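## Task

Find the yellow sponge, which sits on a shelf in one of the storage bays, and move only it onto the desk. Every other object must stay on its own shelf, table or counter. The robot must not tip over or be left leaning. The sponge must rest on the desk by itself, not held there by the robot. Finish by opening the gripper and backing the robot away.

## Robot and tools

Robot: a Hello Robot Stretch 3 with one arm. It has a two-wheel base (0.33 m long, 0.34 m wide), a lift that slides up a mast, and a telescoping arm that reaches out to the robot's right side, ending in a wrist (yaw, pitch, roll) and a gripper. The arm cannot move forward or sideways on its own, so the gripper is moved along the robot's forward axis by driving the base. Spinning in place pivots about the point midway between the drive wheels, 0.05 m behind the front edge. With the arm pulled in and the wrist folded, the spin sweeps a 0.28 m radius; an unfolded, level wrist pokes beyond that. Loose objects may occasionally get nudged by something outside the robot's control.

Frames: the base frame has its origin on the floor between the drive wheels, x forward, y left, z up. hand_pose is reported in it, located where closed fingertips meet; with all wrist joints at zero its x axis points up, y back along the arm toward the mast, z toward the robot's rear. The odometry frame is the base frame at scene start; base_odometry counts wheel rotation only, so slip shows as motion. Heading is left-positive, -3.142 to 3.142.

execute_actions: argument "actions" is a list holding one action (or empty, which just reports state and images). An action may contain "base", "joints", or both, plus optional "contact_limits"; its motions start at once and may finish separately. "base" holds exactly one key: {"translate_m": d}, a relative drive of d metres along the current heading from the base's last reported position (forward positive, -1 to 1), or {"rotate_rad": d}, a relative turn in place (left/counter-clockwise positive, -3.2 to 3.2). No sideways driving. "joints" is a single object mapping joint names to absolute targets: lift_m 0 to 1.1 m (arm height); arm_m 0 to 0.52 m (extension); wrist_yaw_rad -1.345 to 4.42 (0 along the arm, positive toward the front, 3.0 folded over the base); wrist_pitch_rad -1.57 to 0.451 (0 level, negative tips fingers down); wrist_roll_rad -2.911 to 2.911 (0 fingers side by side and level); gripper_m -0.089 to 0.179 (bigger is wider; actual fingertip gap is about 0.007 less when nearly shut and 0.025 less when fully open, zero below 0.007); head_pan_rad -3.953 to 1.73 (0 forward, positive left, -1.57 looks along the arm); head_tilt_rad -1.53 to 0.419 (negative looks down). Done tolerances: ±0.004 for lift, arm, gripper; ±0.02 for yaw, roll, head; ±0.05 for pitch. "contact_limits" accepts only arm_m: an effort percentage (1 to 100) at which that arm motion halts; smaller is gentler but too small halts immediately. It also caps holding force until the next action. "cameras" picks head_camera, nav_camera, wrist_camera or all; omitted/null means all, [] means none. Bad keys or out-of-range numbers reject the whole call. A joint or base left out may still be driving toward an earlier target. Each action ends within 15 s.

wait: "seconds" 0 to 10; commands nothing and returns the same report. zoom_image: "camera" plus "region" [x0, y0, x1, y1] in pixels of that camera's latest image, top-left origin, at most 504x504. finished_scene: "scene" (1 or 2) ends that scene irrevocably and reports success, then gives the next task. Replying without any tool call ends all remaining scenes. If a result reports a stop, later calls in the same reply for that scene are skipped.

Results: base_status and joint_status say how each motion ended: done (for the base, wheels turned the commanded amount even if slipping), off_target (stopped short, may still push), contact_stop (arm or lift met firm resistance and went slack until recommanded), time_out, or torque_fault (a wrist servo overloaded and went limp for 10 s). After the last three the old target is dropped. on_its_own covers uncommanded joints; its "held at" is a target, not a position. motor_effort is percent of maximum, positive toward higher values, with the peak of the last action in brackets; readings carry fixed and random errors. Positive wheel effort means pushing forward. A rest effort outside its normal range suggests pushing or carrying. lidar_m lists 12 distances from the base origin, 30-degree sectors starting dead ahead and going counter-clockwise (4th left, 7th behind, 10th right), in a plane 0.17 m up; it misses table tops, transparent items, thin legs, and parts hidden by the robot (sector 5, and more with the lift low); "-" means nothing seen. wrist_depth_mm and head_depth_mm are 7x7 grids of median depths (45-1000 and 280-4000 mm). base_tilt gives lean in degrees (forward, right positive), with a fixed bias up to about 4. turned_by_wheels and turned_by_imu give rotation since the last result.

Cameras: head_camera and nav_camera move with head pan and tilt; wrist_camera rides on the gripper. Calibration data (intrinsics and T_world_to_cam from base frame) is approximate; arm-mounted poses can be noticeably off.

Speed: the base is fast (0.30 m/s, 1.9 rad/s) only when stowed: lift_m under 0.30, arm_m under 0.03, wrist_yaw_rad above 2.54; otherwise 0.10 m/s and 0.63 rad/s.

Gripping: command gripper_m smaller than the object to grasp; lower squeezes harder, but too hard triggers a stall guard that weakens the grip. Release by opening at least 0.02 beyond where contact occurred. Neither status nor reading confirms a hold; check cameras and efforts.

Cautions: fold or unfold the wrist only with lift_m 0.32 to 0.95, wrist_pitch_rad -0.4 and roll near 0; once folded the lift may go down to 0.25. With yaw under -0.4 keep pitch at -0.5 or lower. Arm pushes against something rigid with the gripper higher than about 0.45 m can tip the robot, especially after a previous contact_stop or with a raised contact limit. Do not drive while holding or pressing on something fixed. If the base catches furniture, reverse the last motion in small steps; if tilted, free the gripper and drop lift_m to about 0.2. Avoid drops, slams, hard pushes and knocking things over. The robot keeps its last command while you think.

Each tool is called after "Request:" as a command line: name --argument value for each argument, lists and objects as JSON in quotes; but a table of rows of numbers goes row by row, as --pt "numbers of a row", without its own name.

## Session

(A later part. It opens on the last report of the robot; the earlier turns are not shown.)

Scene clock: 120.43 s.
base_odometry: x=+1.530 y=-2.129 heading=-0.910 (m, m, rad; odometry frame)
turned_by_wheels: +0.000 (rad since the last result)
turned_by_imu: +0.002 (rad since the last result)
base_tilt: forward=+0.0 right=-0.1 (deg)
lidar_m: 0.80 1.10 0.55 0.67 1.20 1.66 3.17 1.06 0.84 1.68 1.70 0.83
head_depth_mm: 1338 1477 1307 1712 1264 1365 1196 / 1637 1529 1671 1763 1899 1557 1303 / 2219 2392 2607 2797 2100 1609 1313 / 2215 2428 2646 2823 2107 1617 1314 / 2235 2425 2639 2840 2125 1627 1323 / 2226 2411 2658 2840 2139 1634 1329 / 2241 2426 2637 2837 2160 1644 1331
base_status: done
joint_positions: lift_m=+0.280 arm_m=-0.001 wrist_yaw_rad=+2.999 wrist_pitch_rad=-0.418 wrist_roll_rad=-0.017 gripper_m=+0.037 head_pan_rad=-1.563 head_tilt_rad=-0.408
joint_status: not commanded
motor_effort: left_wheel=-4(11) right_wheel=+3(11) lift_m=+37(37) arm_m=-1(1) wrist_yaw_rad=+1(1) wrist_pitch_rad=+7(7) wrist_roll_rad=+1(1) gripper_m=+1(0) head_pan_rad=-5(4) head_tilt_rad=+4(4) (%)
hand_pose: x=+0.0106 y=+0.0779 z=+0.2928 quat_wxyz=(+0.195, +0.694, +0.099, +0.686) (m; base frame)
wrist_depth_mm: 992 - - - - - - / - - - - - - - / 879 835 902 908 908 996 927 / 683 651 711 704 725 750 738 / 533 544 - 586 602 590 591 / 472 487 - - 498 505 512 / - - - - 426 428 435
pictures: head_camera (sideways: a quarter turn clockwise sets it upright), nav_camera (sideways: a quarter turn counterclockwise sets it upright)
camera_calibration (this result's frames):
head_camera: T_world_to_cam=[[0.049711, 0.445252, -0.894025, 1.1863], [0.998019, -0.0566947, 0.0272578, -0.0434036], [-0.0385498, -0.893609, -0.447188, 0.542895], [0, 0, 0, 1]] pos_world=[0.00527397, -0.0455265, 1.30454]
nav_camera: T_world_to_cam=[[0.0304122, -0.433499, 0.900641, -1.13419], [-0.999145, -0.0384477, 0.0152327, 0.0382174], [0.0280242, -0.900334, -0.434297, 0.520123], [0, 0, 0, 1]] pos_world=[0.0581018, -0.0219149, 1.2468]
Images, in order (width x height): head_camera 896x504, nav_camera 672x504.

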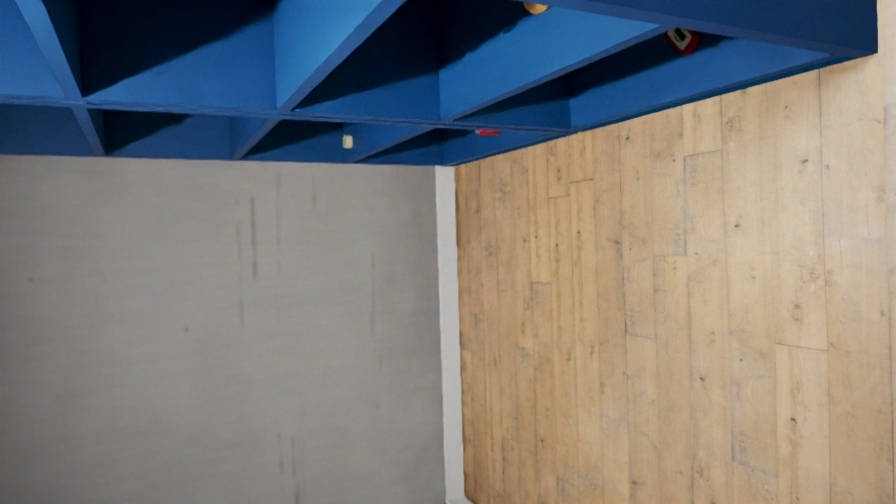

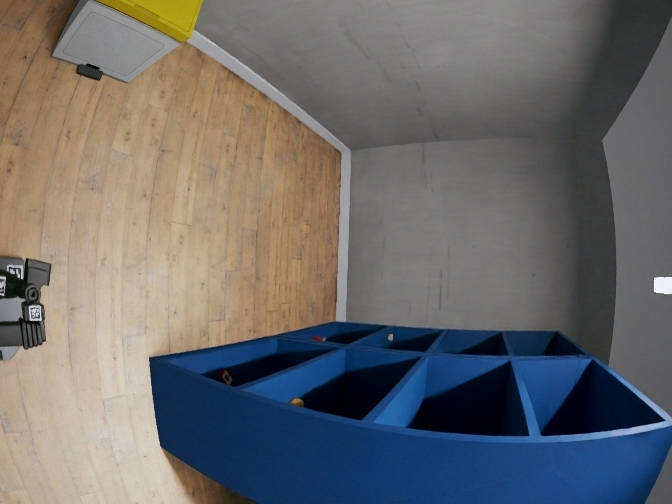

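Request:
execute_actions --actions '[{"base":{"translate_m":0.1}}]' --cameras '[]'

Request:
execute_actions --actions '[{"base":{"rotate_rad":-1.58},"joints":{"head_pan_rad":-0.9,"head_tilt_rad":-0.6}}]' --cameras '[]'

Request:
execute_actions --actions '[{"base":{"translate_m":1.0}}]' --cameras '["head_camera","nav_camera"]'

Scene clock: 131.70 s.
base_odometry: x=+1.591 y=-2.208 heading=-0.910 (m, m, rad; odometry frame)
turned_by_wheels: +0.000 (rad since the last result)
turned_by_imu: +0.001 (rad since the last result)
base_tilt: forward=+0.0 right=+0.0 (deg)
lidar_m: 0.70 1.02 0.52 0.67 1.19 1.66 3.30 1.07 0.88 2.63 1.56 0.72
head_depth_mm: 1384 1498 1607 1709 1793 1521 1291 / 2149 2369 2520 2387 1947 1606 1303 / 2232 2420 2652 2823 2103 1605 1312 / 2223 2427 2659 2829 2104 1632 1314 / 2237 2420 2646 2808 2125 1630 1327 / 2227 2441 2654 2839 2140 1643 1328 / 2230 2433 2637 2828 2153 1646 1332
base_status: done
joint_positions: lift_m=+0.280 arm_m=-0.001 wrist_yaw_rad=+2.999 wrist_pitch_rad=-0.418 wrist_roll_rad=-0.017 gripper_m=+0.037 head_pan_rad=-1.563 head_tilt_rad=-0.408
joint_status: not commanded
motor_effort: left_wheel=-4(12) right_wheel=+3(10) lift_m=+37(36) arm_m=-1(1) wrist_yaw_rad=+0(0) wrist_pitch_rad=+7(7) wrist_roll_rad=+1(1) gripper_m=+0(1) head_pan_rad=-4(4) head_tilt_rad=+4(4) (%)
hand_pose: x=+0.0106 y=+0.0779 z=+0.2928 quat_wxyz=(+0.195, +0.694, +0.099, +0.686) (m; base frame)
wrist_depth_mm: 658 - - - - - 820 / - - - - - - - / 828 773 890 962 969 946 952 / 655 662 698 710 731 745 741 / 537 570 - 577 598 595 593 / 459 491 - - 495 501 510 / - - - - 424 427 434
pictures: none
No camera images: the call's "cameras" was empty. Leave "cameras" out to get every camera's image.

Scene clock: 133.90 s.
base_odometry: x=+1.591 y=-2.208 heading=-2.490 (m, m, rad; odometry frame)
turned_by_wheels: -1.580 (rad since the last result)
turned_by_imu: -1.549 (rad since the last result)
base_tilt: forward=+0.1 right=+0.0 (deg)
lidar_m: 2.63 1.56 0.72 0.70 1.02 0.52 0.67 0.82 1.65 3.30 1.07 0.88
head_depth_mm: 1689 2031 2666 2150 1696 1389 1181 / 2042 2308 2192 2165 1700 1393 1180 / 2183 2430 2692 2182 1702 1400 1189 / 2243 2480 2703 2127 1614 1402 1188 / 916 1001 1109 1245 1412 1403 1195 / 816 886 970 1079 1208 1371 1197 / 739 798 873 1007 1582 1413 1202
base_status: done
joint_positions: lift_m=+0.280 arm_m=-0.001 wrist_yaw_rad=+2.999 wrist_pitch_rad=-0.418 wrist_roll_rad=-0.017 gripper_m=+0.037 head_pan_rad=-0.907 head_tilt_rad=-0.593
joint_status: all done
motor_effort: left_wheel=+4(17) right_wheel=-3(9) lift_m=+37(37) arm_m=-1(1) wrist_yaw_rad=+1(1) wrist_pitch_rad=+7(7) wrist_roll_rad=+1(1) gripper_m=+1(1) head_pan_rad=+4(42) head_tilt_rad=-4(20) (%)
hand_pose: x=+0.0106 y=+0.0779 z=+0.2928 quat_wxyz=(+0.195, +0.694, +0.099, +0.686) (m; base frame)
wrist_depth_mm: 972 - - 709 698 - - / - - - 766 776 - - / 795 810 921 837 836 996 - / 665 681 719 719 735 754 766 / 547 556 - 575 604 606 601 / 467 488 - - 488 495 501 / - - - - 427 422 434
pictures: none
No camera images: the call's "cameras" was empty. Leave "cameras" out to get every camera's image.

Scene clock: 138.83 s.
base_odometry: x=+0.796 y=-2.815 heading=-2.490 (m, m, rad; odometry frame)
turned_by_wheels: +0.000 (rad since the last result)
turned_by_imu: +0.007 (rad since the last result)
base_tilt: forward=+0.0 right=+0.0 (deg)
lidar_m: 1.63 1.52 1.13 1.10 0.88 1.00 1.67 1.76 0.50 0.85 0.89 0.79
head_depth_mm: 774 847 691 544 987 813 1064 / 826 897 694 573 994 841 1111 / 885 963 701 1180 1002 1220 1139 / 847 924 707 1174 1002 1291 1168 / 750 824 753 1026 1048 1314 1192 / 672 734 773 916 1119 1376 1199 / 618 698 838 1302 1629 1422 1199
base_status: done
joint_positions: lift_m=+0.280 arm_m=-0.001 wrist_yaw_rad=+2.999 wrist_pitch_rad=-0.418 wrist_roll_rad=-0.017 gripper_m=+0.037 head_pan_rad=-0.907 head_tilt_rad=-0.593
joint_status: not commanded
motor_effort: left_wheel=+3(17) right_wheel=-2(7) lift_m=+37(36) arm_m=-1(1) wrist_yaw_rad=+0(1) wrist_pitch_rad=+7(7) wrist_roll_rad=+1(1) gripper_m=+1(0) head_pan_rad=+4(4) head_tilt_rad=-3(3) (%)
hand_pose: x=+0.0106 y=+0.0779 z=+0.2928 quat_wxyz=(+0.195, +0.694, +0.099, +0.686) (m; base frame)
wrist_depth_mm: 669 - - - - - - / 679 - - - - - - / 742 821 913 898 970 933 - / 668 672 691 719 726 752 757 / 556 557 - 585 618 600 614 / 473 495 - - 496 500 502 / - - - - 417 425 431
pictures: head_camera (sideways: a quarter turn clockwise sets it upright), nav_camera (sideways: a quarter turn counterclockwise sets it upright)
camera_calibration (this result's frames):
head_camera: T_world_to_cam=[[-0.328976, 0.506601, -0.79695, 1.06203], [0.82765, 0.561044, 0.0149927, -0.0263914], [0.45472, -0.654664, -0.603859, 0.743727], [0, 0, 0, 1]] pos_world=[0.0330366, -0.0363255, 1.29588]
nav_camera: T_world_to_cam=[[0.386145, -0.449503, 0.805505, -1.0123], [-0.766665, -0.64198, 0.00927592, 0.0445573], [0.512949, -0.621135, -0.592516, 0.723025], [0, 0, 0, 1]] pos_world=[0.0541787, 0.0226705, 1.2434]
Images, in order (width x height): head_camera 896x504, nav_camera 672x504.

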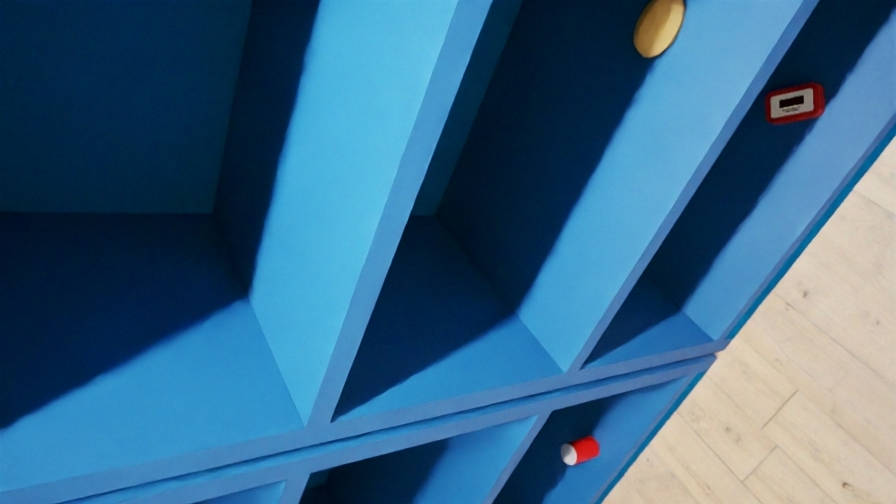

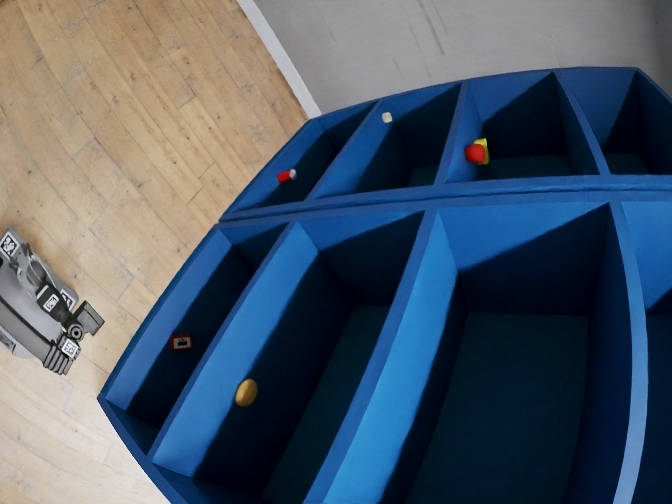

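Request:
execute_actions --actions '[{"base":{"translate_m":0.8},"joints":{"head_pan_rad":-1.57,"head_tilt_rad":-0.45,"lift_m":0.85}}]' --cameras '["head_camera","nav_camera"]'

Scene clock: 151.63 s.
base_odometry: x=+0.160 y=-3.300 heading=-2.490 (m, m, rad; odometry frame)
turned_by_wheels: +0.000 (rad since the last result)
turned_by_imu: +0.007 (rad since the last result)
base_tilt: forward=+0.0 right=+0.0 (deg)
lidar_m: 0.83 0.87 1.11 1.08 1.13 1.48 2.54 1.11 0.50 0.49 0.98 0.86
head_depth_mm: 381 413 453 514 1022 897 778 / 370 411 460 508 573 659 778 / 619 649 685 579 606 816 780 / 760 831 893 641 1077 912 790 / 761 834 895 621 1085 917 796 / 761 836 898 654 1089 921 821 / 763 834 906 596 1097 926 823
base_status: done
joint_positions: lift_m=+0.850 arm_m=-0.001 wrist_yaw_rad=+2.999 wrist_pitch_rad=-0.418 wrist_roll_rad=-0.017 gripper_m=+0.037 head_pan_rad=-1.563 head_tilt_rad=-0.458
joint_status: all done
motor_effort: left_wheel=+2(17) right_wheel=-2(9) lift_m=+48(50) arm_m=-1(1) wrist_yaw_rad=+3(1) wrist_pitch_rad=+7(7) wrist_roll_rad=+1(1) gripper_m=+0(0) head_pan_rad=-4(44) head_tilt_rad=+4(18) (%)
hand_pose: x=+0.0106 y=+0.0779 z=+0.8625 quat_wxyz=(+0.195, +0.694, +0.099, +0.686) (m; base frame)
wrist_depth_mm: 915 - 973 - - - 830 / - - - - - - 836 / - - - - - - 845 / - - - - - - 853 / - - - - - - 877 / - - - - - - 868 / 966 967 982 - - - 860
pictures: head_camera (sideways: a quarter turn clockwise sets it upright), nav_camera (sideways: a quarter turn counterclockwise sets it upright)
camera_calibration (this result's frames):
head_camera: T_world_to_cam=[[0.0491841, 0.489447, -0.870645, 1.15581], [0.998052, -0.0575775, 0.0240135, -0.0391783], [-0.0383762, -0.87013, -0.491325, 0.600325], [0, 0, 0, 1]] pos_world=[0.00529283, -0.0456009, 1.30219]
nav_camera: T_world_to_cam=[[0.0309371, -0.478007, 0.877811, -1.10441], [-0.999123, -0.0395722, 0.0136638, 0.0402607], [0.0282056, -0.877464, -0.478812, 0.578046], [0, 0, 0, 1]] pos_world=[0.0580886, -0.0191081, 1.24569]
Images, in order (width x height): head_camera 896x504, nav_camera 672x504.

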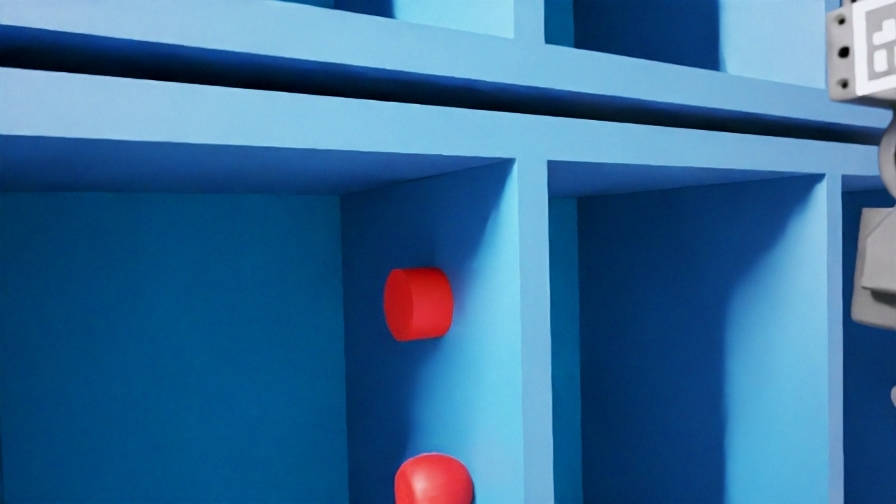

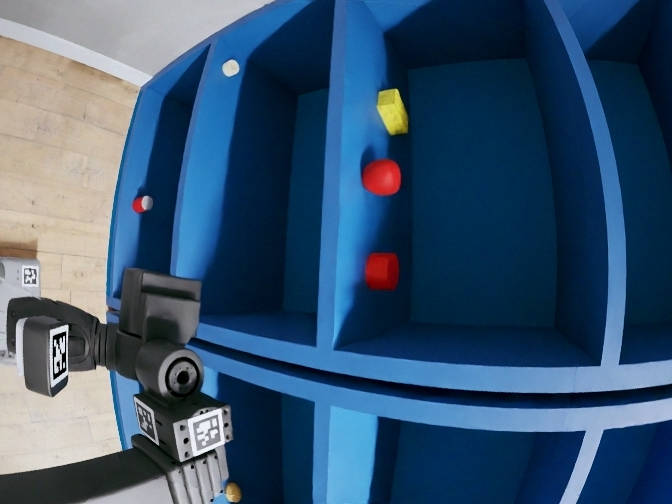

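Request:
execute_actions --actions '[{"base":{"translate_m":0.5},"joints":{"wrist_yaw_rad":0,"gripper_m":0.15,"head_tilt_rad":-0.5}}]' --cameras '[]'

Request:
execute_actions --actions '[{"joints":{"wrist_pitch_rad":0,"lift_m":0.95}}]'

Scene clock: 166.23 s.
base_odometry: x=-0.237 y=-3.604 heading=-2.489 (m, m, rad; odometry frame)
turned_by_wheels: +0.000 (rad since the last result)
turned_by_imu: +0.005 (rad since the last result)
base_tilt: forward=+0.0 right=+0.0 (deg)
lidar_m: 0.33 0.35 0.49 1.06 1.11 1.56 3.04 0.75 0.82 0.95 0.46 0.34
head_depth_mm: 770 846 889 589 1099 875 - / 771 847 896 594 1102 903 795 / 770 848 900 596 1106 923 - / 773 850 904 602 1117 913 1110 / 774 852 904 605 1120 914 1124 / 777 852 903 610 1036 876 930 / 750 747 739 616 721 750 804
base_status: done
joint_positions: lift_m=+0.850 arm_m=-0.001 wrist_yaw_rad=+0.002 wrist_pitch_rad=-0.418 wrist_roll_rad=-0.017 gripper_m=+0.150 head_pan_rad=-1.563 head_tilt_rad=-0.494
joint_status: all done
motor_effort: left_wheel=+2(10) right_wheel=-2(3) lift_m=+48(48) arm_m=-1(1) wrist_yaw_rad=-3(4) wrist_pitch_rad=+7(7) wrist_roll_rad=+1(1) gripper_m=+1(100) head_pan_rad=-4(4) head_tilt_rad=-3(7) (%)
hand_pose: x=-0.0211 y=-0.3686 z=+0.8625 quat_wxyz=(+0.698, +0.149, -0.685, -0.145) (m; base frame)
wrist_depth_mm: 323 453 632 637 625 614 596 / 329 466 680 697 676 671 644 / 333 468 755 753 742 726 631 / 336 477 723 778 797 792 630 / 365 427 611 619 637 680 615 / 390 - 511 525 539 - 545 / 384 487 473 472 476 464 477
pictures: none
No camera images: the call's "cameras" was empty. Leave "cameras" out to get every camera's image.

Scene clock: 167.97 s.
base_odometry: x=-0.237 y=-3.604 heading=-2.489 (m, m, rad; odometry frame)
turned_by_wheels: +0.000 (rad since the last result)
turned_by_imu: +0.000 (rad since the last result)
base_tilt: forward=+0.1 right=+0.0 (deg)
lidar_m: 0.33 0.35 0.49 1.06 1.11 1.56 3.04 0.75 0.82 0.95 0.46 0.34
head_depth_mm: 772 850 888 590 1140 - - / 771 848 896 621 1102 - - / 772 850 900 597 - - - / 772 851 900 600 1151 861 1123 / 775 850 906 636 1115 891 1131 / 775 856 907 611 1036 874 926 / 752 746 739 615 720 752 806
base_status: not commanded
joint_positions: lift_m=+0.950 arm_m=-0.001 wrist_yaw_rad=+0.002 wrist_pitch_rad=-0.021 wrist_roll_rad=-0.017 gripper_m=+0.150 head_pan_rad=-1.563 head_tilt_rad=-0.494
joint_status: all done
motor_effort: left_wheel=+2(2) right_wheel=-1(2) lift_m=+48(50) arm_m=-1(1) wrist_yaw_rad=-2(2) wrist_pitch_rad=+8(9) wrist_roll_rad=+1(1) gripper_m=+0(0) head_pan_rad=-4(4) head_tilt_rad=-3(3) (%)
hand_pose: x=-0.0210 y=-0.3999 z=+1.0591 quat_wxyz=(+0.713, +0.008, -0.701, -0.007) (m; base frame)
wrist_depth_mm: 322 455 638 646 653 630 620 / 330 453 688 665 660 677 636 / 328 458 687 691 689 674 631 / 331 451 592 510 669 698 608 / 307 359 340 356 365 347 385 / 286 - 278 278 279 - 272 / 366 482 793 794 800 791 568
pictures: head_camera (sideways: a quarter turn clockwise sets it upright), nav_camera (sideways: a quarter turn counterclockwise sets it upright), wrist_camera
camera_calibration (this result's frames):
head_camera: T_world_to_cam=[[0.0489519, 0.519968, -0.852782, 1.13251], [0.998058, -0.0584025, 0.0216812, -0.0361409], [-0.0385311, -0.852187, -0.521817, 0.639999], [0, 0, 0, 1]] pos_world=[0.00529196, -0.0455822, 1.30053]
nav_camera: T_world_to_cam=[[0.0311717, -0.508789, 0.860326, -1.08161], [-0.99912, -0.0400203, 0.0125328, 0.0417337], [0.028054, -0.85996, -0.509589, 0.618093], [0, 0, 0, 1]] pos_world=[0.0580726, -0.0171059, 1.24499]
wrist_camera: T_world_to_cam=[[-0.997342, 0.0318511, 0.0655251, -0.0852647], [-0.0576544, 0.204814, -0.977101, 1.14371], [-0.0445422, -0.978283, -0.202433, -0.00721278], [0, 0, 0, 1]] pos_world=[-0.0194196, -0.238588, 1.12165]
Images, in order (width x height): head_camera 896x504, nav_camera 672x504, wrist_camera 644x364.

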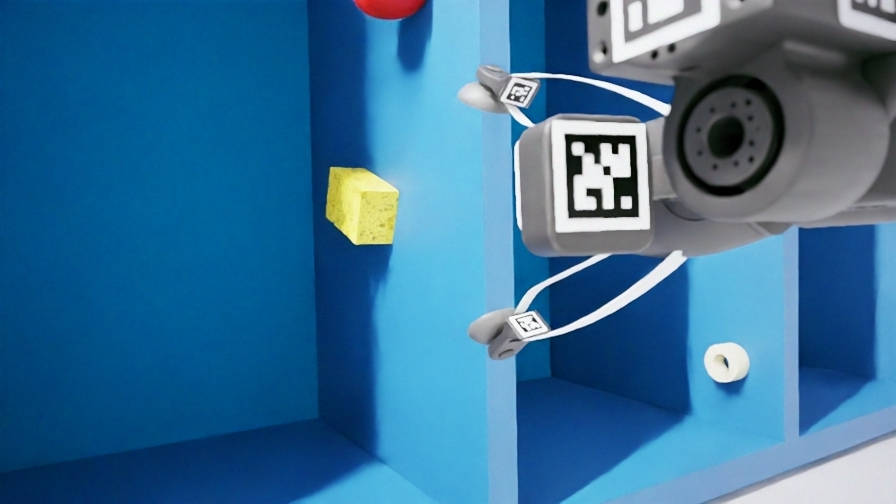

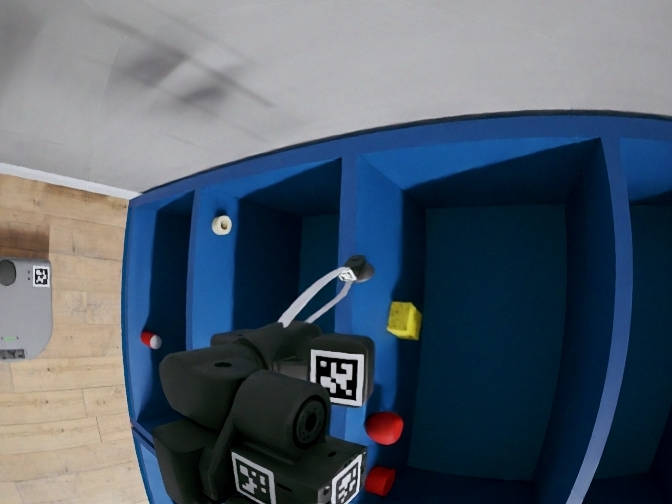

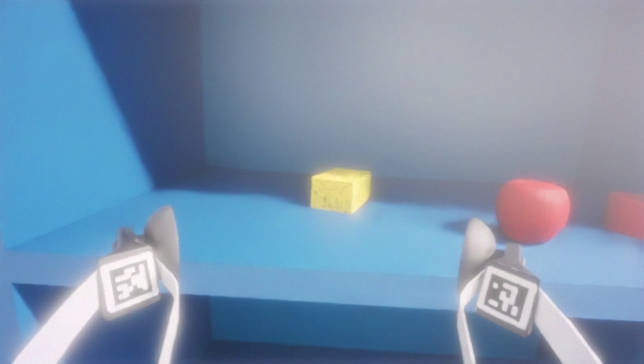

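Request:
execute_actions --actions '[{"base":{"translate_m":-0.02},"joints":{"lift_m":0.94,"arm_m":0.18},"contact_limits":{"arm_m":15}}]' --cameras '["wrist_camera"]'

Scene clock: 175.77 s.
base_odometry: x=-0.221 y=-3.591 heading=-2.489 (m, m, rad; odometry frame)
turned_by_wheels: +0.000 (rad since the last result)
turned_by_imu: +0.001 (rad since the last result)
base_tilt: forward=+0.1 right=+0.0 (deg)
lidar_m: 0.35 0.37 0.52 1.06 1.11 1.56 3.02 0.74 0.79 0.95 0.49 0.36
head_depth_mm: 770 847 887 - 1021 873 1107 / 772 848 898 - 1010 879 1087 / 773 851 901 - - 881 1117 / 773 849 904 603 1076 886 1121 / 773 852 905 591 1121 888 1123 / 775 854 903 611 1048 890 991 / 759 802 791 614 773 767 833
base_status: done
joint_positions: lift_m=+0.940 arm_m=+0.180 wrist_yaw_rad=+0.001 wrist_pitch_rad=-0.021 wrist_roll_rad=-0.017 gripper_m=+0.150 head_pan_rad=-1.563 head_tilt_rad=-0.494
joint_status: all done
motor_effort: left_wheel=+2(5) right_wheel=-1(7) lift_m=+36(41) arm_m=+3(8) wrist_yaw_rad=+0(3) wrist_pitch_rad=+8(8) wrist_roll_rad=+1(1) gripper_m=+0(0) head_pan_rad=-4(5) head_tilt_rad=-3(3) (%)
contact_limits: arm_m 15 (drawing in: default 24, maximum 39; extending or still: default 33, maximum 54)
hand_pose: x=-0.0213 y=-0.5803 z=+1.0495 quat_wxyz=(+0.713, +0.008, -0.701, -0.007) (m; base frame)
wrist_depth_mm: 339 478 495 479 482 470 469 / 346 482 513 502 495 492 489 / 352 496 533 519 520 518 500 / 350 452 530 520 521 519 514 / 296 332 315 261 334 387 364 / 217 - 223 228 233 - 229 / - 169 172 175 179 174 186
pictures: wrist_camera
camera_calibration (this result's frames):
wrist_camera: T_world_to_cam=[[-0.997309, 0.0328824, 0.065521, -0.0785477], [-0.0574441, 0.204753, -0.977127, 1.17128], [-0.0455459, -0.978261, -0.202313, -0.185822], [0, 0, 0, 1]] pos_world=[-0.0195164, -0.419024, 1.11204]
Images, in order (width x height): wrist_camera 644x364.

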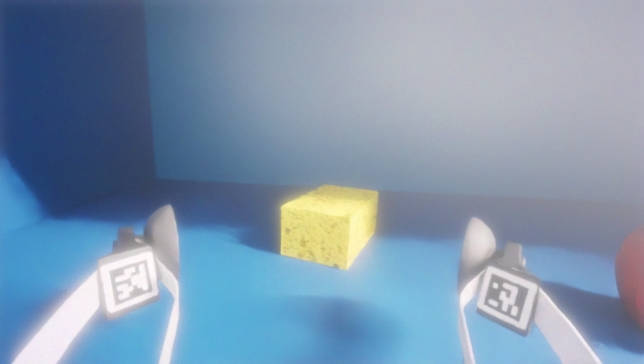

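Request:
execute_actions --actions '[{"joints":{"lift_m":0.932,"arm_m":0.30},"contact_limits":{"arm_m":15}}]' --cameras '["wrist_camera"]'

Request:
execute_actions --actions '[{"joints":{"gripper_m":0.025}}]' --cameras '["wrist_camera"]'

Request:
execute_actions --actions '[{"joints":{"lift_m":0.96}}]' --cameras '["wrist_camera"]'

Scene clock: 182.70 s.
base_odometry: x=-0.221 y=-3.591 heading=-2.489 (m, m, rad; odometry frame)
turned_by_wheels: +0.000 (rad since the last result)
turned_by_imu: +0.001 (rad since the last result)
base_tilt: forward=+0.1 right=+0.0 (deg)
lidar_m: 0.35 0.37 0.52 1.06 1.11 1.56 3.02 0.73 0.79 0.95 0.48 0.36
head_depth_mm: 770 846 893 - 1041 873 1109 / 770 848 911 557 1099 878 1086 / 772 850 914 - 1107 884 1118 / 773 853 914 574 1112 886 1121 / 772 852 902 605 1121 892 1126 / 774 853 904 609 1044 892 992 / 760 803 788 615 775 766 833
base_status: not commanded
joint_positions: lift_m=+0.932 arm_m=+0.300 wrist_yaw_rad=+0.001 wrist_pitch_rad=-0.021 wrist_roll_rad=-0.017 gripper_m=+0.150 head_pan_rad=-1.563 head_tilt_rad=-0.494
joint_status: all done
motor_effort: left_wheel=+2(2) right_wheel=-1(1) lift_m=+37(37) arm_m=+4(6) wrist_yaw_rad=-1(1) wrist_pitch_rad=+8(8) wrist_roll_rad=+1(1) gripper_m=+1(0) head_pan_rad=-4(3) head_tilt_rad=-3(3) (%)
contact_limits: arm_m 15 (drawing in: default 24, maximum 39; extending or still: default 33, maximum 54)
hand_pose: x=-0.0213 y=-0.7003 z=+1.0415 quat_wxyz=(+0.713, +0.008, -0.701, -0.007) (m; base frame)
wrist_depth_mm: 339 383 375 370 369 363 361 / 339 392 393 385 381 376 373 / 345 405 407 402 394 393 389 / 350 418 419 414 409 403 402 / 275 307 294 185 291 358 341 / 208 - 195 138 204 - 228 / - 157 154 138 161 162 173
pictures: wrist_camera
camera_calibration (this result's frames):
wrist_camera: T_world_to_cam=[[-0.997309, 0.0329008, 0.0655205, -0.0740682], [-0.0574403, 0.204744, -0.977129, 1.18802], [-0.0455632, -0.978262, -0.202303, -0.304845], [0, 0, 0, 1]] pos_world=[-0.0195181, -0.539022, 1.10403]
Images, in order (width x height): wrist_camera 644x364.

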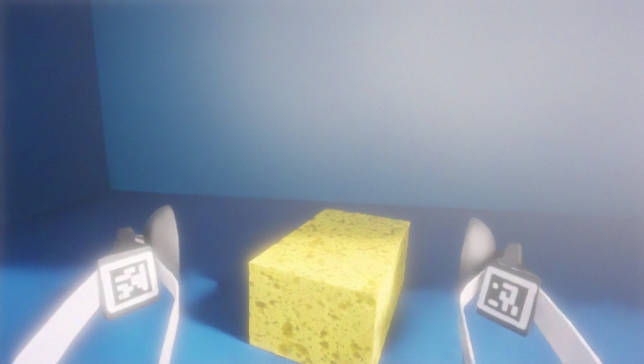

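Scene clock: 184.43 s.
base_odometry: x=-0.221 y=-3.591 heading=-2.489 (m, m, rad; odometry frame)
turned_by_wheels: +0.000 (rad since the last result)
turned_by_imu: +0.000 (rad since the last result)
base_tilt: forward=+0.0 right=+0.0 (deg)
lidar_m: 0.35 0.37 0.52 1.06 1.11 1.56 3.02 0.73 0.79 0.95 0.48 0.36
head_depth_mm: 768 846 893 - 1040 873 1111 / 770 847 913 555 1101 876 1088 / 772 849 915 - 1104 882 1114 / 772 850 915 574 1113 886 1124 / 773 852 904 605 1114 888 1124 / 775 853 904 610 1046 893 989 / 760 803 790 614 774 767 830
base_status: not commanded
joint_positions: lift_m=+0.932 arm_m=+0.300 wrist_yaw_rad=+0.001 wrist_pitch_rad=-0.018 wrist_roll_rad=-0.017 gripper_m=+0.026 head_pan_rad=-1.563 head_tilt_rad=-0.494
joint_status: all done
motor_effort: left_wheel=+1(2) right_wheel=-1(1) lift_m=+36(37) arm_m=+4(4) wrist_yaw_rad=+0(1) wrist_pitch_rad=+7(8) wrist_roll_rad=+1(1) gripper_m=-24(100) head_pan_rad=-4(4) head_tilt_rad=-3(3) (%)
hand_pose: x=-0.0213 y=-0.7004 z=+1.0422 quat_wxyz=(+0.713, +0.007, -0.701, -0.006) (m; base frame)
wrist_depth_mm: 339 381 373 373 374 365 367 / 340 399 390 389 384 380 375 / 343 398 405 401 393 391 385 / 346 411 415 415 406 403 403 / 277 287 323 187 340 326 341 / 200 205 145 137 173 226 231 / 156 158 153 136 167 171 174
pictures: wrist_camera
camera_calibration (this result's frames):
wrist_camera: T_world_to_cam=[[-0.997309, 0.0330678, 0.0654383, -0.0739058], [-0.0574402, 0.202294, -0.977639, 1.18748], [-0.0455661, -0.978766, -0.19985, -0.307696], [0, 0, 0, 1]] pos_world=[-0.0195183, -0.538938, 1.10427]
Images, in order (width x height): wrist_camera 644x364.

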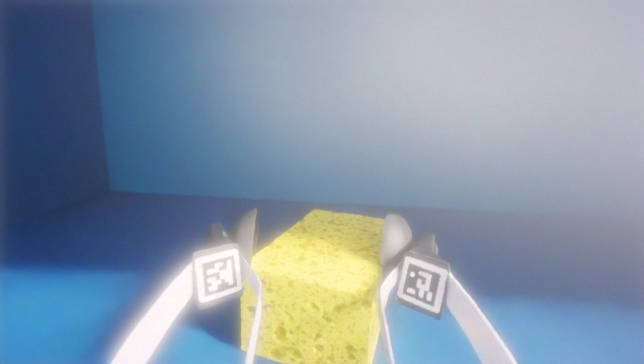

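Scene clock: 185.47 s.
base_odometry: x=-0.221 y=-3.591 heading=-2.489 (m, m, rad; odometry frame)
turned_by_wheels: +0.000 (rad since the last result)
turned_by_imu: +0.000 (rad since the last result)
base_tilt: forward=+0.0 right=+0.0 (deg)
lidar_m: 0.35 0.37 0.52 1.06 1.11 1.56 3.02 0.73 0.79 0.95 0.48 0.36
head_depth_mm: 769 848 912 - 1089 877 1104 / 771 847 900 559 1104 878 1087 / 771 852 - 556 1107 881 1118 / 772 853 902 573 1109 887 1121 / 775 853 904 606 1118 890 1129 / 774 853 906 609 1045 894 992 / 761 801 789 614 776 766 835
base_status: not commanded
joint_positions: lift_m=+0.960 arm_m=+0.300 wrist_yaw_rad=+0.001 wrist_pitch_rad=-0.019 wrist_roll_rad=-0.017 gripper_m=+0.026 head_pan_rad=-1.563 head_tilt_rad=-0.494
joint_status: all done
motor_effort: left_wheel=+2(2) right_wheel=-1(1) lift_m=+49(52) arm_m=+4(3) wrist_yaw_rad=-2(1) wrist_pitch_rad=+8(7) wrist_roll_rad=+1(1) gripper_m=-24(24) head_pan_rad=-3(3) head_tilt_rad=-3(2) (%)
hand_pose: x=-0.0213 y=-0.7004 z=+1.0696 quat_wxyz=(+0.713, +0.007, -0.701, -0.007) (m; base frame)
wrist_depth_mm: 336 382 379 374 367 364 360 / 337 398 394 382 378 377 373 / 340 410 409 399 395 388 388 / 343 420 426 411 408 407 399 / 322 353 395 184 401 409 407 / 246 255 145 138 195 278 284 / 194 196 187 137 207 212 216
pictures: wrist_camera
camera_calibration (this result's frames):
wrist_camera: T_world_to_cam=[[-0.997309, 0.0330122, 0.065462, -0.0757638], [-0.0574395, 0.203048, -0.977483, 1.21464], [-0.0455608, -0.978612, -0.200605, -0.301279], [0, 0, 0, 1]] pos_world=[-0.019518, -0.538965, 1.13181]
Images, in order (width x height): wrist_camera 644x364.

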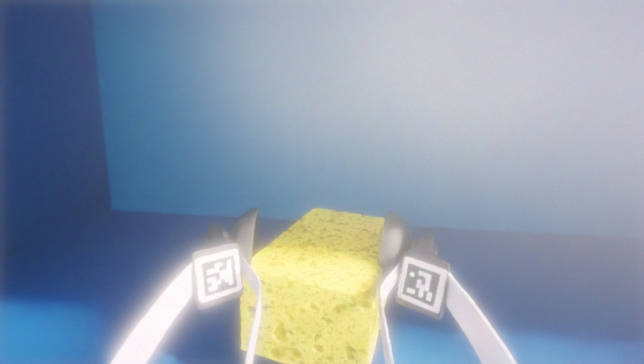

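Request:
execute_actions --actions '[{"joints":{"arm_m":0}}]' --cameras '[]'

Request:
execute_actions --actions '[{"base":{"translate_m":-1.0},"joints":{"head_pan_rad":1.5,"head_tilt_rad":-0.5}}]' --cameras '[]'

Request:
execute_actions --actions '[{"base":{"translate_m":-0.6}}]' --cameras '["head_camera","nav_camera"]'

Scene clock: 196.47 s.
base_odometry: x=-0.221 y=-3.591 heading=-2.489 (m, m, rad; odometry frame)
turned_by_wheels: +0.000 (rad since the last result)
turned_by_imu: +0.001 (rad since the last result)
base_tilt: forward=+0.0 right=+0.0 (deg)
lidar_m: 0.35 0.37 0.52 1.06 1.11 1.56 3.04 0.73 0.79 0.95 0.48 0.36
head_depth_mm: 770 849 887 587 1137 - - / 770 849 896 594 1103 - - / 772 852 900 478 - - - / 773 852 902 632 1116 862 1120 / 774 850 905 607 1122 892 1125 / 776 851 903 609 1046 891 992 / 761 803 791 616 774 764 831
base_status: not commanded
joint_positions: lift_m=+0.960 arm_m=+0.000 wrist_yaw_rad=+0.000 wrist_pitch_rad=-0.019 wrist_roll_rad=-0.017 gripper_m=+0.026 head_pan_rad=-1.563 head_tilt_rad=-0.494
joint_status: all done
motor_effort: left_wheel=+2(2) right_wheel=-1(1) lift_m=+49(49) arm_m=-4(3) wrist_yaw_rad=+0(0) wrist_pitch_rad=+8(8) wrist_roll_rad=+1(1) gripper_m=-26(24) head_pan_rad=-4(4) head_tilt_rad=-3(3) (%)
hand_pose: x=-0.0213 y=-0.4010 z=+1.0694 quat_wxyz=(+0.713, +0.007, -0.701, -0.007) (m; base frame)
wrist_depth_mm: 351 476 648 646 648 634 613 / 352 489 677 669 653 648 613 / 354 504 698 699 687 682 615 / 359 475 638 684 699 707 597 / 329 355 400 185 402 342 385 / 285 286 145 137 215 279 288 / 370 488 769 136 778 786 534
pictures: none
No camera images: the call's "cameras" was empty. Leave "cameras" out to get every camera's image.

Scene clock: 207.63 s.
base_odometry: x=+0.573 y=-2.985 heading=-2.489 (m, m, rad; odometry frame)
turned_by_wheels: +0.000 (rad since the last result)
turned_by_imu: -0.004 (rad since the last result)
base_tilt: forward=+0.1 right=+0.0 (deg)
lidar_m: 1.35 1.42 1.13 1.09 1.10 1.05 2.03 0.67 0.70 0.92 0.59 1.34
head_depth_mm: 913 1005 1124 1268 1461 1499 1237 / 908 1004 1115 1253 1437 1491 1242 / 899 994 1104 1243 1419 1498 1245 / 893 983 1092 1232 1398 1505 1251 / 887 973 1083 1217 1383 1512 1256 / 880 965 1074 1199 1368 1489 1256 / 873 958 1059 1180 - - -
base_status: done
joint_positions: lift_m=+0.960 arm_m=+0.000 wrist_yaw_rad=+0.000 wrist_pitch_rad=-0.019 wrist_roll_rad=-0.017 gripper_m=+0.026 head_pan_rad=+1.493 head_tilt_rad=-0.494
joint_status: all done
motor_effort: left_wheel=+3(6) right_wheel=-2(5) lift_m=+49(48) arm_m=-4(4) wrist_yaw_rad=-1(1) wrist_pitch_rad=+8(8) wrist_roll_rad=+1(1) gripper_m=-25(24) head_pan_rad=+4(51) head_tilt_rad=-2(2) (%)
hand_pose: x=-0.0213 y=-0.4010 z=+1.0694 quat_wxyz=(+0.713, +0.007, -0.701, -0.007) (m; base frame)
wrist_depth_mm: 410 588 641 617 628 613 558 / 407 585 650 638 629 621 540 / 420 596 663 662 655 660 541 / 427 539 636 681 667 659 536 / 349 357 399 185 405 414 429 / 253 254 145 138 197 279 288 / 425 554 250 136 247 243 241
pictures: none
No camera images: the call's "cameras" was empty. Leave "cameras" out to get every camera's image.

Scene clock: 216.77 s.
base_odometry: x=+1.050 y=-2.620 heading=-2.489 (m, m, rad; odometry frame)
turned_by_wheels: +0.000 (rad since the last result)
turned_by_imu: +0.014 (rad since the last result)
base_tilt: forward=+0.1 right=+0.0 (deg)
lidar_m: 1.95 1.51 1.14 0.73 0.74 1.56 1.19 1.45 2.70 0.46 0.95 1.06
head_depth_mm: 925 1019 1141 1286 1474 1483 1234 / 918 1013 1132 1273 1463 1491 1237 / 917 1008 1124 1262 1442 1494 1244 / 909 1001 1108 1254 1425 1505 1248 / 902 992 1101 1240 1408 1508 1253 / 896 986 1092 1225 1290 1077 1175 / 890 981 1086 1210 - - -
base_status: done
joint_positions: lift_m=+0.960 arm_m=+0.000 wrist_yaw_rad=+0.001 wrist_pitch_rad=-0.017 wrist_roll_rad=-0.011 gripper_m=+0.025 head_pan_rad=+1.493 head_tilt_rad=-0.497
joint_status: not commanded
motor_effort: left_wheel=+1(19) right_wheel=-1(32) lift_m=+45(49) arm_m=+1(5) wrist_yaw_rad=-1(100) wrist_pitch_rad=+7(9) wrist_roll_rad=-2(3) gripper_m=+0(30) head_pan_rad=+3(4) head_tilt_rad=-2(3) (%)
hand_pose: x=-0.0212 y=-0.4006 z=+1.0702 quat_wxyz=(+0.711, +0.007, -0.703, -0.006) (m; base frame)
wrist_depth_mm: 623 193 260 - - - - / 633 198 267 - - - - / 670 205 275 - - - - / 583 480 278 - - - - / 354 311 253 - - - - / 251 232 231 - - - - / 749 236 348 - - - -
pictures: head_camera (sideways: a quarter turn clockwise sets it upright), nav_camera (sideways: a quarter turn counterclockwise sets it upright)
camera_calibration (this result's frames):
head_camera: T_world_to_cam=[[-0.0932935, -0.516548, -0.851161, 1.13127], [-0.989444, 0.143317, 0.0214749, -0.0237484], [0.110893, 0.844179, -0.524466, 0.642535], [0, 0, 0, 1]] pos_world=[0.0107896, 0.0453431, 1.30039]
nav_camera: T_world_to_cam=[[0.0125107, 0.512263, 0.858738, -1.07942], [0.998899, -0.045237, 0.0124326, 0.0296762], [0.0452155, 0.857637, -0.512265, 0.621469], [0, 0, 0, 1]] pos_world=[-0.0442393, 0.0212963, 1.24493]
Images, in order (width x height): head_camera 896x504, nav_camera 672x504.

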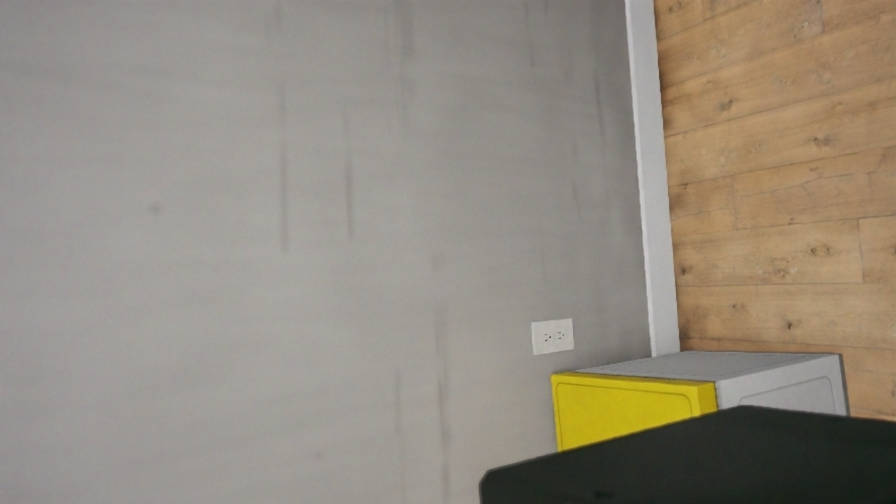

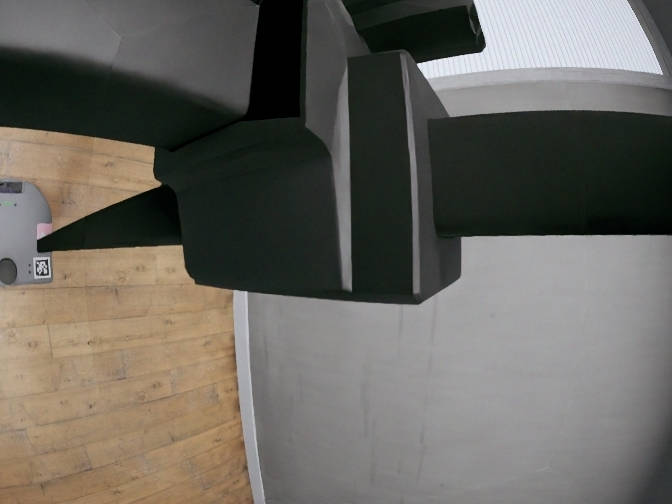

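Request:
execute_actions --actions '[{"joints":{"head_pan_rad":-1.3,"head_tilt_rad":-0.9}}]'

Scene clock: 222.23 s.
base_odometry: x=+1.050 y=-2.620 heading=-2.489 (m, m, rad; odometry frame)
turned_by_wheels: +0.000 (rad since the last result)
turned_by_imu: +0.001 (rad since the last result)
base_tilt: forward=+0.0 right=+0.0 (deg)
lidar_m: 1.95 1.51 1.14 0.73 0.74 1.56 1.19 1.45 2.70 0.45 0.95 1.06
head_depth_mm: 2821 2440 - - - 1215 1095 / 758 1840 1935 - - 1218 1123 / 384 469 604 1004 1337 1227 1127 / 642 504 1071 914 1261 1230 1098 / 669 522 1102 933 1318 1230 1101 / 673 541 1106 957 1344 1232 1100 / 676 559 1109 979 1350 1239 1100
base_status: not commanded
joint_positions: lift_m=+0.960 arm_m=+0.000 wrist_yaw_rad=+0.001 wrist_pitch_rad=-0.017 wrist_roll_rad=-0.011 gripper_m=+0.025 head_pan_rad=-1.293 head_tilt_rad=-0.889
joint_status: all done
motor_effort: left_wheel=+1(1) right_wheel=-1(1) lift_m=+45(45) arm_m=+2(1) wrist_yaw_rad=+0(1) wrist_pitch_rad=+7(7) wrist_roll_rad=-2(2) gripper_m=+0(0) head_pan_rad=-4(51) head_tilt_rad=-5(30) (%)
hand_pose: x=-0.0212 y=-0.4006 z=+1.0702 quat_wxyz=(+0.711, +0.007, -0.703, -0.006) (m; base frame)
wrist_depth_mm: 628 192 262 - - - - / 642 199 264 - - - - / 662 205 274 - - - - / 593 482 281 - - - - / 354 309 254 - - - - / 252 232 229 - - - - / 762 236 346 - - - -
pictures: head_camera (sideways: a quarter turn clockwise sets it upright), nav_camera (sideways: a quarter turn counterclockwise sets it upright), wrist_camera
camera_calibration (this result's frames):
head_camera: T_world_to_cam=[[-0.170727, 0.791398, -0.586976, 0.787429], [0.978331, 0.206974, -0.00549949, -0.000630129], [0.117137, -0.575196, -0.809585, 1.01335], [0, 0, 0, 1]] pos_world=[0.0163516, -0.0401672, 1.28259]
nav_camera: T_world_to_cam=[[0.245981, -0.762817, 0.598, -0.74102], [-0.951553, -0.307482, -0.000817031, 0.0588266], [0.184498, -0.568828, -0.801496, 0.996827], [0, 0, 0, 1]] pos_world=[0.0543412, 0.0198489, 1.24213]
wrist_camera: T_world_to_cam=[[-0.997716, 0.0331252, 0.0588698, -0.0785758], [-0.0510323, 0.201356, -0.978188, 1.15455], [-0.0442565, -0.978958, -0.199206, -0.00942849], [0, 0, 0, 1]] pos_world=[-0.0198943, -0.239103, 1.13211]
Images, in order (width x height): head_camera 896x504, nav_camera 672x504, wrist_camera 644x364.

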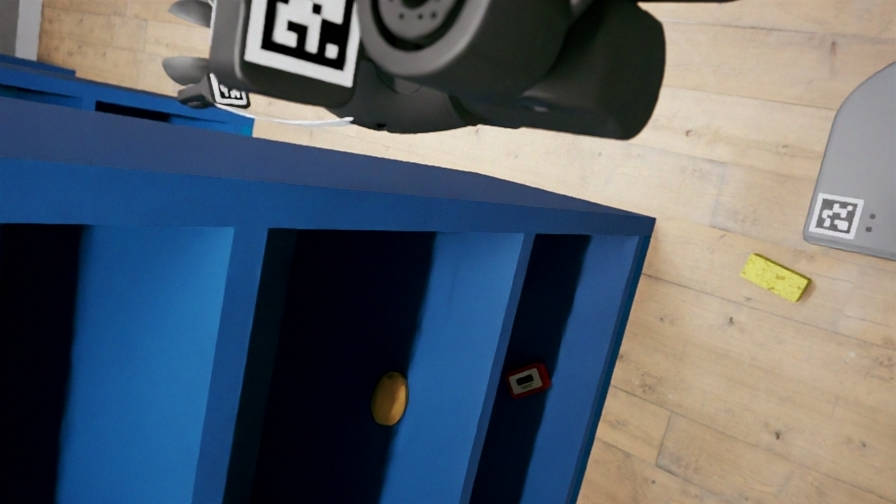

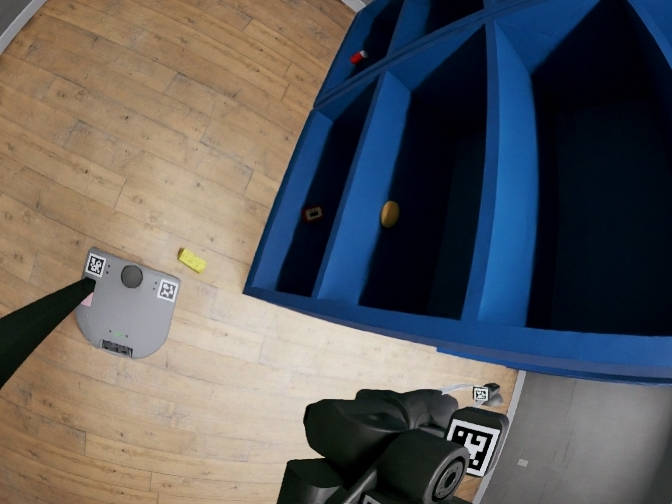

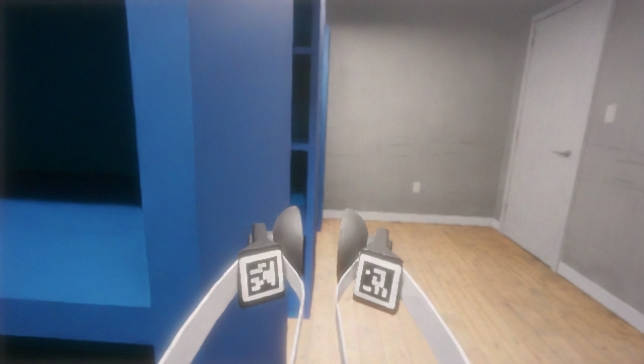

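Request:
execute_actions --actions '[{"joints":{"wrist_pitch_rad":-1.55,"gripper_m":0.15}}]' --cameras '[]'

Request:
execute_actions --actions '[{"base":{"translate_m":0.115},"joints":{"lift_m":0.35}}]'

Scene clock: 232.53 s.
base_odometry: x=+1.050 y=-2.620 heading=-2.489 (m, m, rad; odometry frame)
turned_by_wheels: +0.000 (rad since the last result)
turned_by_imu: +0.001 (rad since the last result)
base_tilt: forward=+0.1 right=+0.0 (deg)
lidar_m: 1.95 1.52 1.14 0.73 0.74 1.56 1.19 1.45 2.70 0.46 0.95 1.06
head_depth_mm: 2838 2297 1893 - - - 1078 / 758 2095 1890 1638 - - - / 384 468 605 1007 1330 1202 1133 / 642 506 1071 917 1265 1248 1098 / 669 523 1110 933 1319 1233 1100 / 672 541 1108 957 1332 1232 1101 / 676 560 1111 985 1352 1236 1101
base_status: not commanded
joint_positions: lift_m=+0.960 arm_m=+0.000 wrist_yaw_rad=+0.001 wrist_pitch_rad=-1.545 wrist_roll_rad=-0.011 gripper_m=+0.150 head_pan_rad=-1.293 head_tilt_rad=-0.889
joint_status: all done
motor_effort: left_wheel=+1(1) right_wheel=-1(0) lift_m=+45(45) arm_m=+2(1) wrist_yaw_rad=+0(1) wrist_pitch_rad=-2(6) wrist_roll_rad=-2(2) gripper_m=+1(100) head_pan_rad=-4(4) head_tilt_rad=-5(5) (%)
hand_pose: x=-0.0216 y=-0.1274 z=+0.8419 quat_wxyz=(+0.509, +0.496, -0.503, -0.491) (m; base frame)
wrist_depth_mm: 920 915 862 916 947 934 930 / 927 948 952 931 955 956 973 / 986 988 980 966 975 961 981 / - - - - - - - / - - - - - - - / - - - - - - - / - - - - - - -
pictures: none
No camera images: the call's "cameras" was empty. Leave "cameras" out to get every camera's image.

Scene clock: 238.90 s.
base_odometry: x=+0.959 y=-2.690 heading=-2.489 (m, m, rad; odometry frame)
turned_by_wheels: +0.000 (rad since the last result)
turned_by_imu: +0.002 (rad since the last result)
base_tilt: forward=+0.1 right=+0.0 (deg)
lidar_m: 1.83 1.50 1.14 1.10 0.87 1.64 1.30 1.56 2.86 0.45 0.96 0.96
head_depth_mm: 490 434 1791 1595 1385 1219 1095 / 664 517 591 747 1362 1225 - / 664 519 1072 931 1231 1226 - / 667 521 1096 934 1286 1227 1095 / 669 527 1102 936 1321 1230 1098 / 671 541 1111 957 1342 1233 1103 / 676 560 1113 983 1356 1233 1107
base_status: done
joint_positions: lift_m=+0.350 arm_m=+0.000 wrist_yaw_rad=+0.001 wrist_pitch_rad=-1.545 wrist_roll_rad=-0.011 gripper_m=+0.150 head_pan_rad=-1.293 head_tilt_rad=-0.889
joint_status: all done
motor_effort: left_wheel=+1(8) right_wheel=-1(4) lift_m=+37(39) arm_m=+2(1) wrist_yaw_rad=-1(1) wrist_pitch_rad=-2(3) wrist_roll_rad=-2(2) gripper_m=+1(0) head_pan_rad=-5(4) head_tilt_rad=-5(5) (%)
hand_pose: x=-0.0216 y=-0.1274 z=+0.2321 quat_wxyz=(+0.509, +0.496, -0.503, -0.491) (m; base frame)
wrist_depth_mm: 363 365 360 365 366 367 366 / 369 369 374 367 371 375 374 / 381 387 378 382 384 383 385 / 389 390 395 - - - 394 / 407 400 406 - - - 406 / 416 - 411 - - - 427 / 433 427 425 - - - 426
pictures: head_camera (sideways: a quarter turn clockwise sets it upright), nav_camera (sideways: a quarter turn counterclockwise sets it upright), wrist_camera
camera_calibration (this result's frames):
head_camera: T_world_to_cam=[[-0.170513, 0.791444, -0.586976, 0.787428], [0.978387, 0.206711, -0.0054995, -0.000630463], [0.116982, -0.575227, -0.809585, 1.01335], [0, 0, 0, 1]] pos_world=[0.0163408, -0.04017, 1.28259]
nav_camera: T_world_to_cam=[[0.245775, -0.762883, 0.598, -0.741019], [-0.951636, -0.307226, -0.000817033, 0.0588271], [0.184344, -0.568878, -0.801496, 0.996828], [0, 0, 0, 1]] pos_world=[0.0543466, 0.0198359, 1.24213]
wrist_camera: T_world_to_cam=[[-0.997655, -0.057411, 0.0372521, -0.0452221], [-0.050793, 0.985941, 0.159184, 0.115658], [-0.0458673, 0.156919, -0.986546, 0.418527], [0, 0, 0, 1]] pos_world=[-0.0200446, -0.182303, 0.39617]
Images, in order (width x height): head_camera 896x504, nav_camera 672x504, wrist_camera 644x364.

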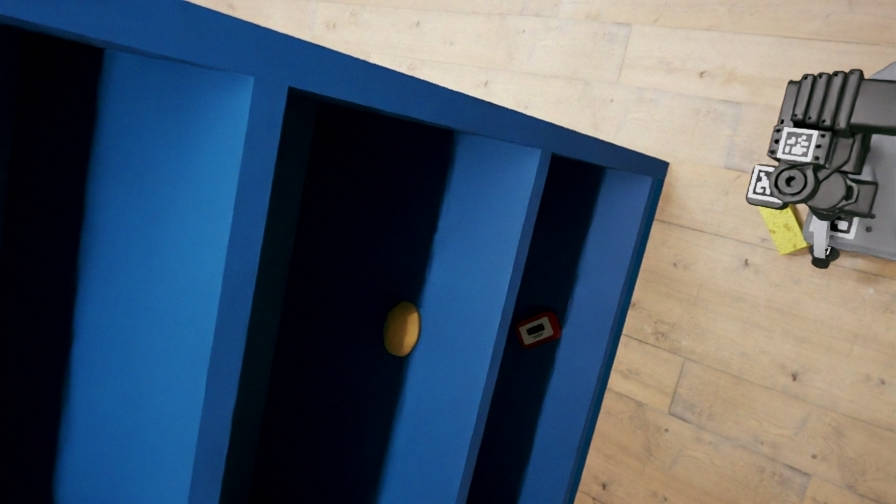

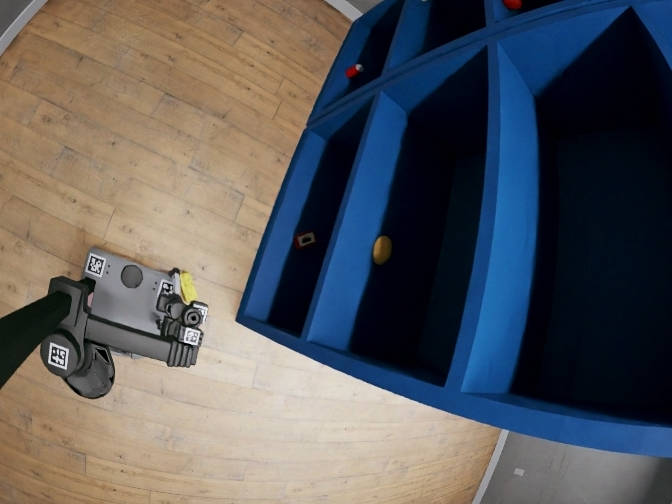

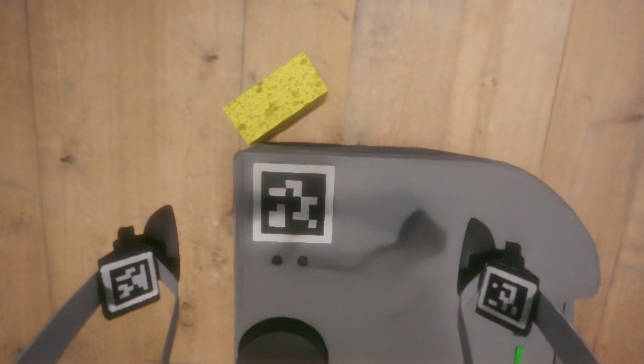

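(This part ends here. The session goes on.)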